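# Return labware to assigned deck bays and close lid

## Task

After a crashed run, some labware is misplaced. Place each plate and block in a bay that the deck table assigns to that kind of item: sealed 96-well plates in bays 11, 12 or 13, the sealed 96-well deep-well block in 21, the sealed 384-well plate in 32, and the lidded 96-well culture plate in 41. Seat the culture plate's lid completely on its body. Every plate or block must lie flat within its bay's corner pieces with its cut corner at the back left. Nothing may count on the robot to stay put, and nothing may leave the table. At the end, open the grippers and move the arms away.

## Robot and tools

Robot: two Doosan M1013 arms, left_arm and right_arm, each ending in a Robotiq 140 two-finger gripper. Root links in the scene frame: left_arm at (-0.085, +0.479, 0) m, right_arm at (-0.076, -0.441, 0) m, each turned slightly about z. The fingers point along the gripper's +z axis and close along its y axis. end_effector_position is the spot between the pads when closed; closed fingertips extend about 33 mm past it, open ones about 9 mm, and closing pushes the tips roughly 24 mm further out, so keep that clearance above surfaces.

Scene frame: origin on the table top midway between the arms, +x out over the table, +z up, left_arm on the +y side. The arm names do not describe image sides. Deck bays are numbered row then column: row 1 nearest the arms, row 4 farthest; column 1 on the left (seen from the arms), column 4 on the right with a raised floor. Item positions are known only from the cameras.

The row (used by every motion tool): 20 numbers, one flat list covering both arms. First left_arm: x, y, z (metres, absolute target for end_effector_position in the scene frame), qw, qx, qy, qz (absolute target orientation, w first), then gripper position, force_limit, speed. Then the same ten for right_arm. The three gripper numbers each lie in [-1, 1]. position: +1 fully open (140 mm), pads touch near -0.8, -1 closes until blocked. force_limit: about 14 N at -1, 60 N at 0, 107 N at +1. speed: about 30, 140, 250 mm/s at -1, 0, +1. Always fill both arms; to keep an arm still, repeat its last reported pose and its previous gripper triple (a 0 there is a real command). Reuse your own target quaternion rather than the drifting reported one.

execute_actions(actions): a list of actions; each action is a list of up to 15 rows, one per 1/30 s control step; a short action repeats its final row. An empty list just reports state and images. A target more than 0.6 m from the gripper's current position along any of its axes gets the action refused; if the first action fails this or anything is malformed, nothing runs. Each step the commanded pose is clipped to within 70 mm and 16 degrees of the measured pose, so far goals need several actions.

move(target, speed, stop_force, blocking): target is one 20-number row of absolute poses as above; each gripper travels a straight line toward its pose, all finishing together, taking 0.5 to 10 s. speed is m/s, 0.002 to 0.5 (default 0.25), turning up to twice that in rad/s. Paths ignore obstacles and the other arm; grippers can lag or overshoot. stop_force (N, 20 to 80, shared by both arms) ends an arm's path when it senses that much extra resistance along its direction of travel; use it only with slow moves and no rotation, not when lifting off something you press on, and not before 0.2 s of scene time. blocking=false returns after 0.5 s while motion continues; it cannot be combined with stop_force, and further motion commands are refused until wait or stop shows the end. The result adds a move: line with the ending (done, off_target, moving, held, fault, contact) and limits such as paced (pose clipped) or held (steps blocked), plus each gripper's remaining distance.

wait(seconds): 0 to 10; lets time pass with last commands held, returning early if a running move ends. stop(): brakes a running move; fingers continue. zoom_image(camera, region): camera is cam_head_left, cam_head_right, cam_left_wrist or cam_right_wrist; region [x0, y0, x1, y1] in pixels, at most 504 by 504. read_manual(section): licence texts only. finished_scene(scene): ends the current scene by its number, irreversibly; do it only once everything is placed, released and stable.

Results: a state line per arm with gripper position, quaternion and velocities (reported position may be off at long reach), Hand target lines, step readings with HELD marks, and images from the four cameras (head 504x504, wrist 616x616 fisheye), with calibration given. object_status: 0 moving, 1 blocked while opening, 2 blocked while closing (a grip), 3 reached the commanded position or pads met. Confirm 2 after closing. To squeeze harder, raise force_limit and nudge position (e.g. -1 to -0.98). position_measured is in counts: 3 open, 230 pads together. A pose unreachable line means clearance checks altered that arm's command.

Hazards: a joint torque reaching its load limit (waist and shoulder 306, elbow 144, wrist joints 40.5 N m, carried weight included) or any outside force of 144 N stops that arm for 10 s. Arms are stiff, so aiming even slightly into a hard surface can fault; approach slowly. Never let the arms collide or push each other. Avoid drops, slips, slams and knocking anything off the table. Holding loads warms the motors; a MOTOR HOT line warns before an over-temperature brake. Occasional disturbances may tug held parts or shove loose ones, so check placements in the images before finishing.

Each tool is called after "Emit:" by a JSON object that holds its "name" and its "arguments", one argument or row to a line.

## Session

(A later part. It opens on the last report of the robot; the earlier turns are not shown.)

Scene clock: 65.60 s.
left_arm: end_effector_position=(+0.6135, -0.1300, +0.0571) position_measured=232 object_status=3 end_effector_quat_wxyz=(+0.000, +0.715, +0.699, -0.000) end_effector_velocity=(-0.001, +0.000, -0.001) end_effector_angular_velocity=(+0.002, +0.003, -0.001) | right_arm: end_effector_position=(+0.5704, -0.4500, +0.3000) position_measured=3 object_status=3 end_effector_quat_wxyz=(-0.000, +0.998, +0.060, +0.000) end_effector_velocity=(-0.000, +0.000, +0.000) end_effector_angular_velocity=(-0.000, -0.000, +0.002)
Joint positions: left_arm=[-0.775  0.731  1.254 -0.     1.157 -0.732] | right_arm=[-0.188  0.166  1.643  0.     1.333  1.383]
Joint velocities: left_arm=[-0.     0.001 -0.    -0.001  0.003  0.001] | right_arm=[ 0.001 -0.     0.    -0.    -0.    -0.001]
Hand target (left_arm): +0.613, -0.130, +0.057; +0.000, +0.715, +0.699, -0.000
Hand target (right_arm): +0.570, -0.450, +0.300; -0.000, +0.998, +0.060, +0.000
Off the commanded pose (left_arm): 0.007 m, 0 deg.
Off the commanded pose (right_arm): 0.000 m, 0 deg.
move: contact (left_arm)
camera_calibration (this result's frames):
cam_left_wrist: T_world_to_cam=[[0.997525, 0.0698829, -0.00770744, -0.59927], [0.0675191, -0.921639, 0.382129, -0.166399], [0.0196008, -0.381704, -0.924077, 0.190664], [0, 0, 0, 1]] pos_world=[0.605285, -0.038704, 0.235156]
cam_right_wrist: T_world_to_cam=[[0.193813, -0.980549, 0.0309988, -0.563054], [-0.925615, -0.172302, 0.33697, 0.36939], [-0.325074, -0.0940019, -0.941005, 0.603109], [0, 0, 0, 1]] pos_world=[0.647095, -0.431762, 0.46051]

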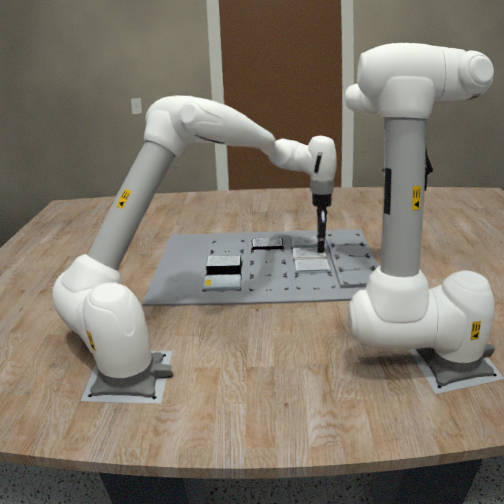

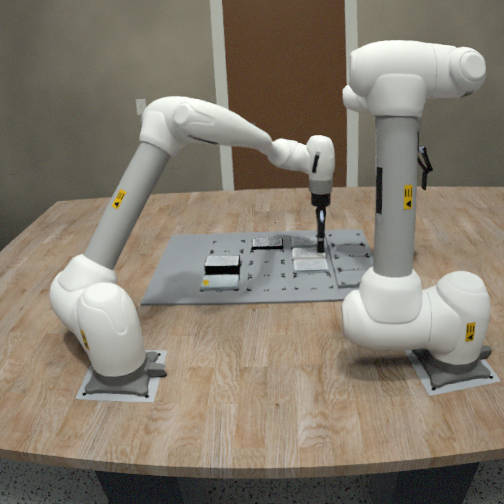

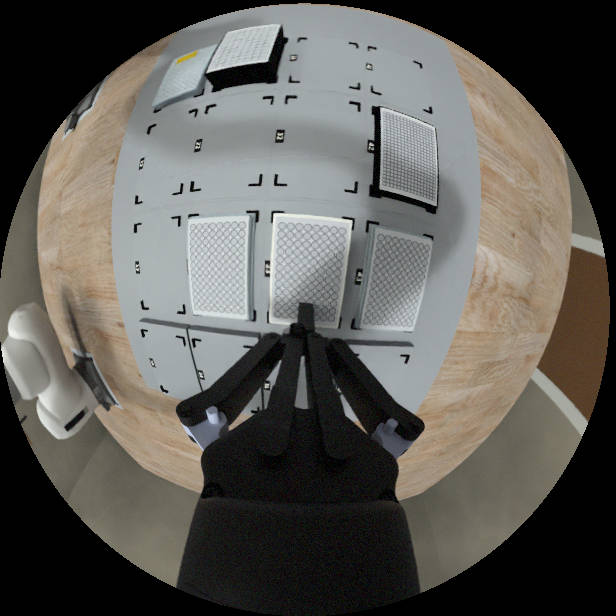

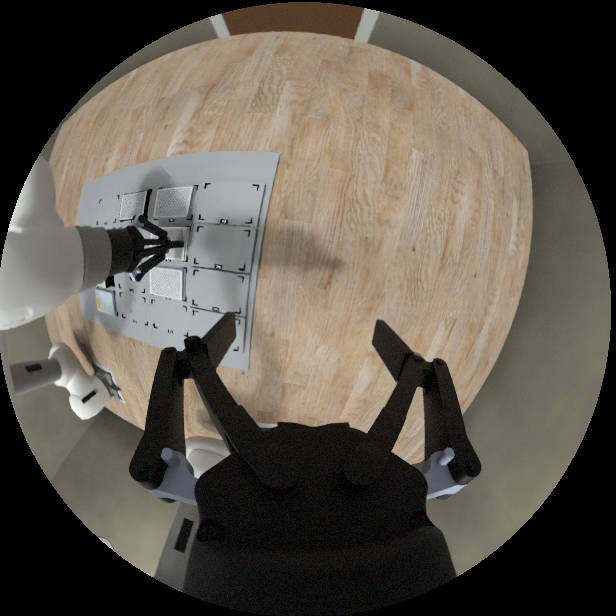

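All seated. A quick check on 43, then clear.

Emit:
{"name": "move", "arguments": {
  "target": [0.7205,-0.086,0.068,0,0.7151,0.699,0,-1,-0.3,0,0.5704,-0.45,0.3,0,0.998,0.06,0,1,0,0],
  "speed": 0.07
}}

Emit:
{"name": "move", "arguments": {
  "target": [0.7205,-0.086,0.05,0,0.7151,0.699,0,-1,-0.3,0,0.5704,-0.45,0.3,0,0.998,0.06,0,1,0,0],
  "speed": 0.005,
  "stop_force": 20
}}

Emit:
{"name": "move", "arguments": {
  "target": [0.68,-0.1,0.2,0,0.7151,0.699,0,-1,-0.3,0,0.5704,-0.45,0.3,0,0.998,0.06,0,1,0,0],
  "speed": 0.15
}}

Scene clock: 67.87 s.
left_arm: end_effector_position=(+0.7206, -0.0860, +0.0679) position_measured=232 object_status=3 end_effector_quat_wxyz=(+0.000, +0.715, +0.699, +0.000) end_effector_velocity=(-0.000, -0.000, -0.000) end_effector_angular_velocity=(-0.001, +0.001, -0.000) | right_arm: end_effector_position=(+0.5704, -0.4500, +0.3000) position_measured=3 object_status=3 end_effector_quat_wxyz=(-0.000, +0.998, +0.060, +0.000) end_effector_velocity=(+0.000, -0.000, -0.000) end_effector_angular_velocity=(+0.000, -0.001, -0.001)
Joint positions: left_arm=[-0.668  0.818  1.073  0.     1.25  -0.624] | right_arm=[-0.188  0.166  1.643  0.     1.333  1.383]
Joint velocities: left_arm=[-0.     0.    -0.    -0.002  0.     0.001] | right_arm=[-0.    -0.     0.     0.    -0.001  0.001]
Hand target (left_arm): +0.721, -0.086, +0.068; +0.000, +0.715, +0.699, -0.000
Hand target (right_arm): +0.570, -0.450, +0.300; -0.000, +0.998, +0.060, +0.000
Off the commanded pose (left_arm): 0.000 m, 0 deg.
Off the commanded pose (right_arm): 0.000 m, 0 deg.
move: done
camera_calibration (this result's frames):
cam_left_wrist: T_world_to_cam=[[0.997525, 0.0698807, -0.00772521, -0.709164], [0.0675254, -0.921669, 0.382055, -0.137196], [0.0195782, -0.381631, -0.924107, 0.215392], [0, 0, 0, 1]] pos_world=[0.712457, 0.00530809, 0.245983]
cam_right_wrist: T_world_to_cam=[[0.193812, -0.980549, 0.0309987, -0.563054], [-0.925615, -0.172302, 0.33697, 0.36939], [-0.325074, -0.0940018, -0.941005, 0.603109], [0, 0, 0, 1]] pos_world=[0.647095, -0.431762, 0.46051]

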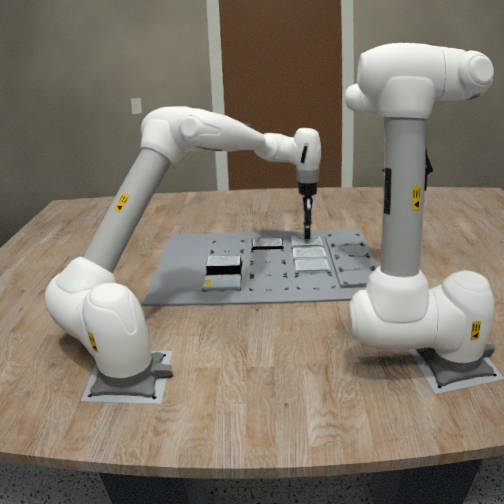

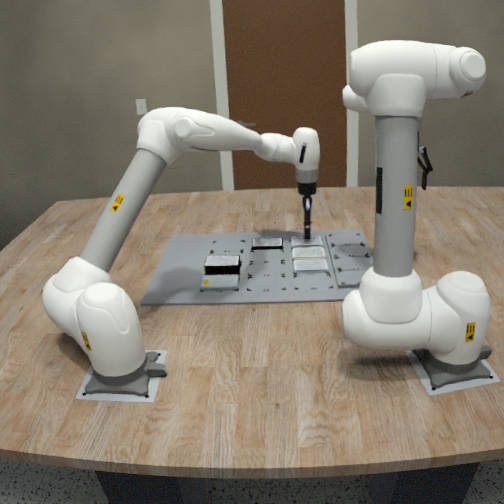

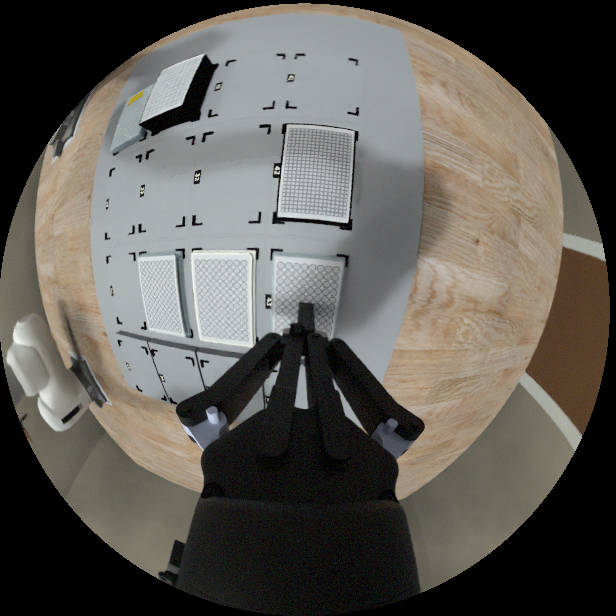

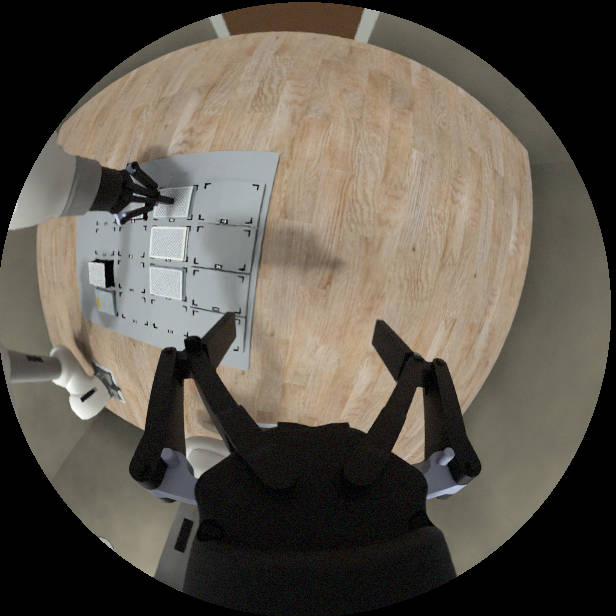

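Scene clock: 70.37 s.
left_arm: end_effector_position=(+0.7206, -0.0860, +0.0572) position_measured=232 object_status=3 end_effector_quat_wxyz=(+0.000, +0.715, +0.699, +0.000) end_effector_velocity=(-0.001, -0.001, +0.001) end_effector_angular_velocity=(-0.001, +0.002, -0.000) | right_arm: end_effector_position=(+0.5704, -0.4500, +0.3000) position_measured=3 object_status=3 end_effector_quat_wxyz=(-0.000, +0.998, +0.060, +0.000) end_effector_velocity=(-0.000, -0.000, -0.000) end_effector_angular_velocity=(+0.000, +0.001, +0.001)
Joint positions: left_arm=[-0.668  0.824  1.082  0.     1.235 -0.624] | right_arm=[-0.188  0.166  1.643  0.     1.333  1.383]
Joint velocities: left_arm=[-0.    -0.    -0.001 -0.002  0.002  0.001] | right_arm=[-0.     0.     0.    -0.     0.001 -0.001]
Hand target (left_arm): +0.721, -0.086, +0.057; +0.000, +0.715, +0.699, +0.000
Hand target (right_arm): +0.570, -0.450, +0.300; -0.000, +0.998, +0.060, +0.000
Off the commanded pose (left_arm): 0.007 m, 0 deg.
Off the commanded pose (right_arm): 0.000 m, 0 deg.
move: contact (left_arm)
camera_calibration (this result's frames):
cam_left_wrist: T_world_to_cam=[[0.997529, 0.0698461, -0.00756903, -0.709221], [0.0674312, -0.921624, 0.382181, -0.133043], [0.0197181, -0.381748, -0.924056, 0.205373], [0, 0, 0, 1]] pos_world=[0.71239, 0.00532132, 0.235255]
cam_right_wrist: T_world_to_cam=[[0.193813, -0.980549, 0.0309989, -0.563054], [-0.925615, -0.172302, 0.33697, 0.36939], [-0.325074, -0.094002, -0.941005, 0.603109], [0, 0, 0, 1]] pos_world=[0.647095, -0.431762, 0.460509]

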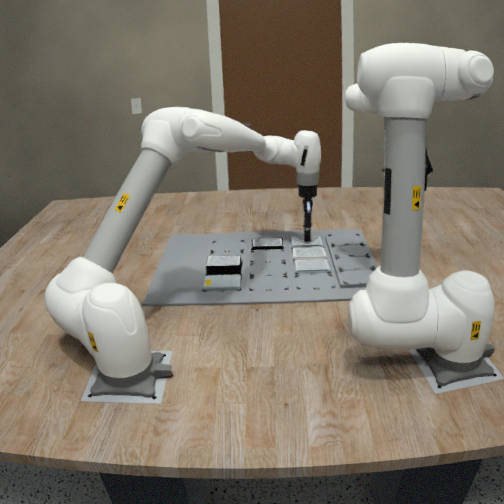

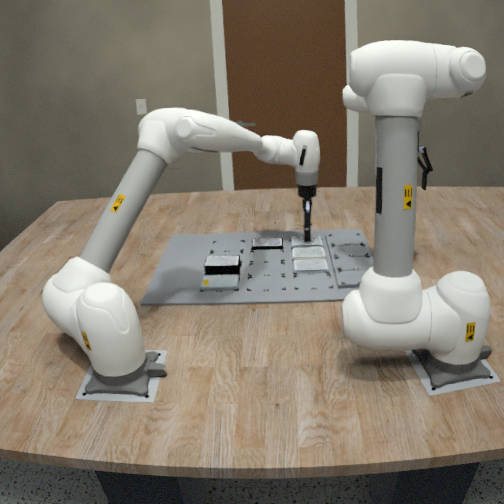

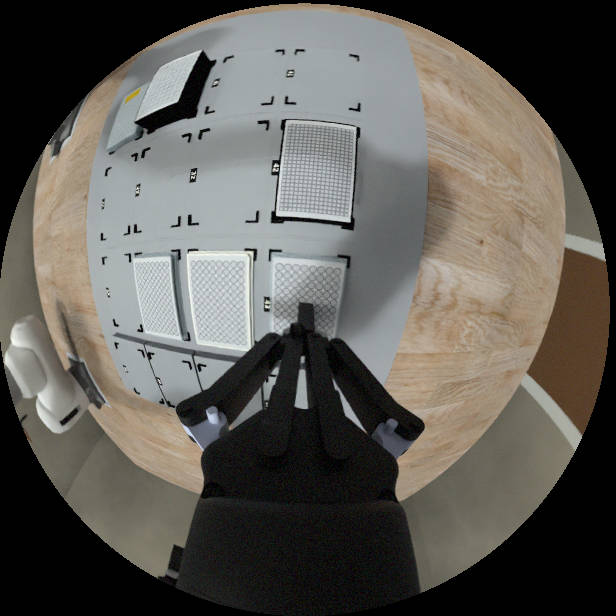

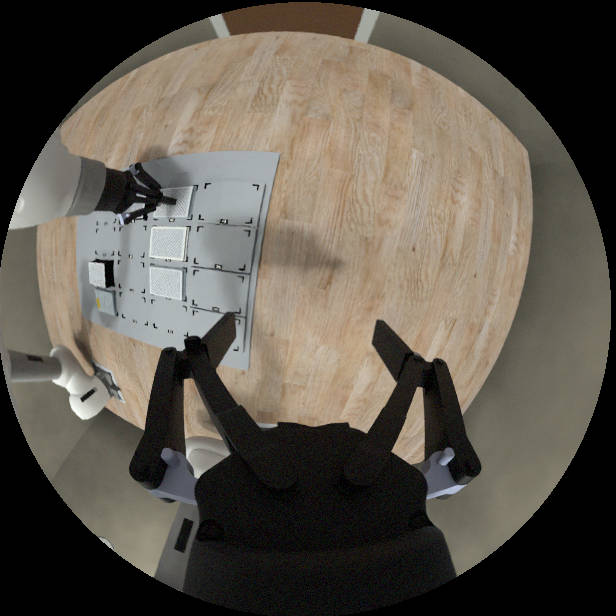

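Scene clock: 71.67 s.
left_arm: end_effector_position=(+0.6800, -0.1001, +0.2002) position_measured=232 object_status=3 end_effector_quat_wxyz=(+0.000, +0.715, +0.699, -0.000) end_effector_velocity=(-0.000, -0.000, +0.001) end_effector_angular_velocity=(-0.000, +0.001, +0.002) | right_arm: end_effector_position=(+0.5704, -0.4500, +0.3000) position_measured=3 object_status=3 end_effector_quat_wxyz=(-0.000, +0.998, +0.060, +0.000) end_effector_velocity=(+0.000, +0.000, -0.000) end_effector_angular_velocity=(+0.000, -0.000, +0.000)
Joint positions: left_arm=[-0.705  0.715  1.014 -0.     1.413 -0.661] | right_arm=[-0.188  0.166  1.643  0.     1.333  1.383]
Joint velocities: left_arm=[-0.     0.    -0.001 -0.001  0.001 -0.002] | right_arm=[ 0.  0.  0.  0. -0.  0.]
Hand target (left_arm): +0.680, -0.100, +0.200; -0.000, +0.715, +0.699, -0.000
Hand target (right_arm): +0.570, -0.450, +0.300; -0.000, +0.998, +0.060, +0.000
Off the commanded pose (left_arm): 0.000 m, 0 deg.
Off the commanded pose (right_arm): 0.000 m, 0 deg.
move: done
camera_calibration (this result's frames):
cam_left_wrist: T_world_to_cam=[[0.997535, 0.0697352, -0.00777705, -0.666663], [0.0674095, -0.921653, 0.382115, -0.197876], [0.0194791, -0.381698, -0.924082, 0.333096], [0, 0, 0, 1]] pos_world=[0.67187, -0.008741, 0.378234]
cam_right_wrist: T_world_to_cam=[[0.193813, -0.980549, 0.0309987, -0.563054], [-0.925615, -0.172302, 0.33697, 0.36939], [-0.325074, -0.0940018, -0.941005, 0.603109], [0, 0, 0, 1]] pos_world=[0.647095, -0.431762, 0.460509]

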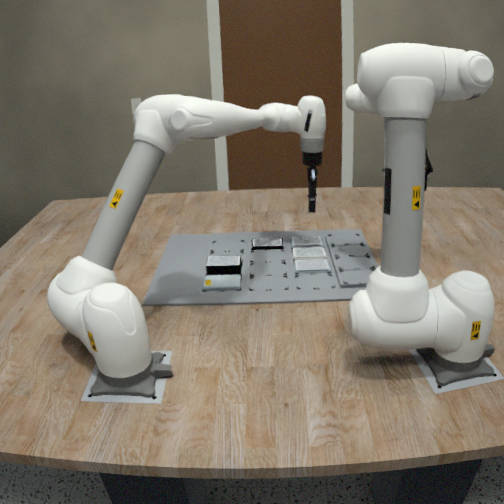

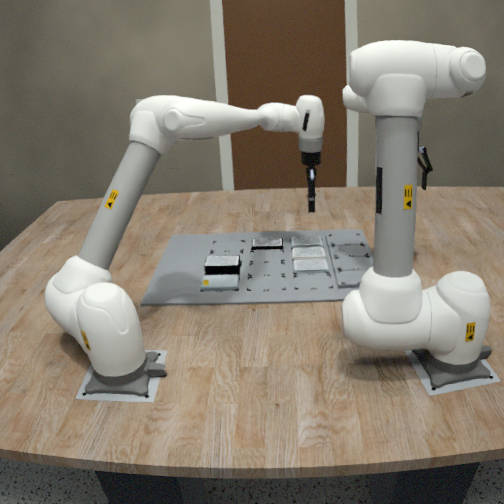

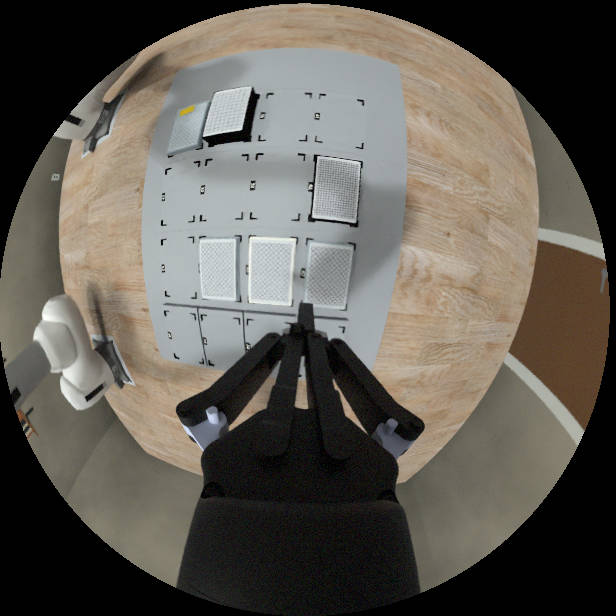

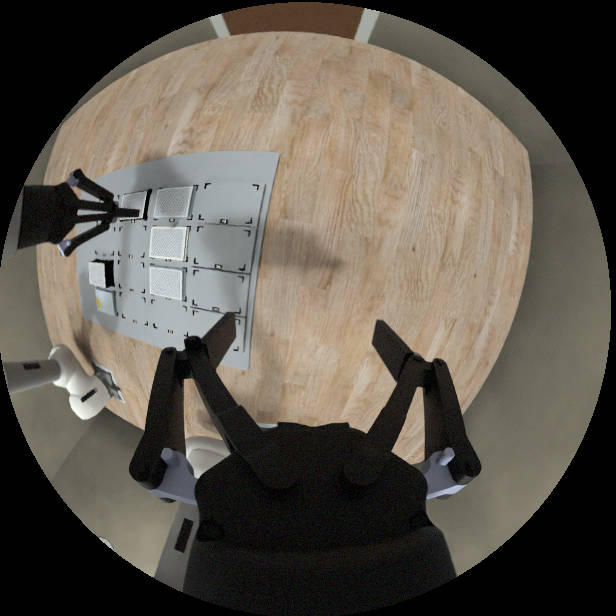

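Emit:
{"name": "finished_scene", "arguments": {
  "scene": 2
}}

The scene is finished: the task was done.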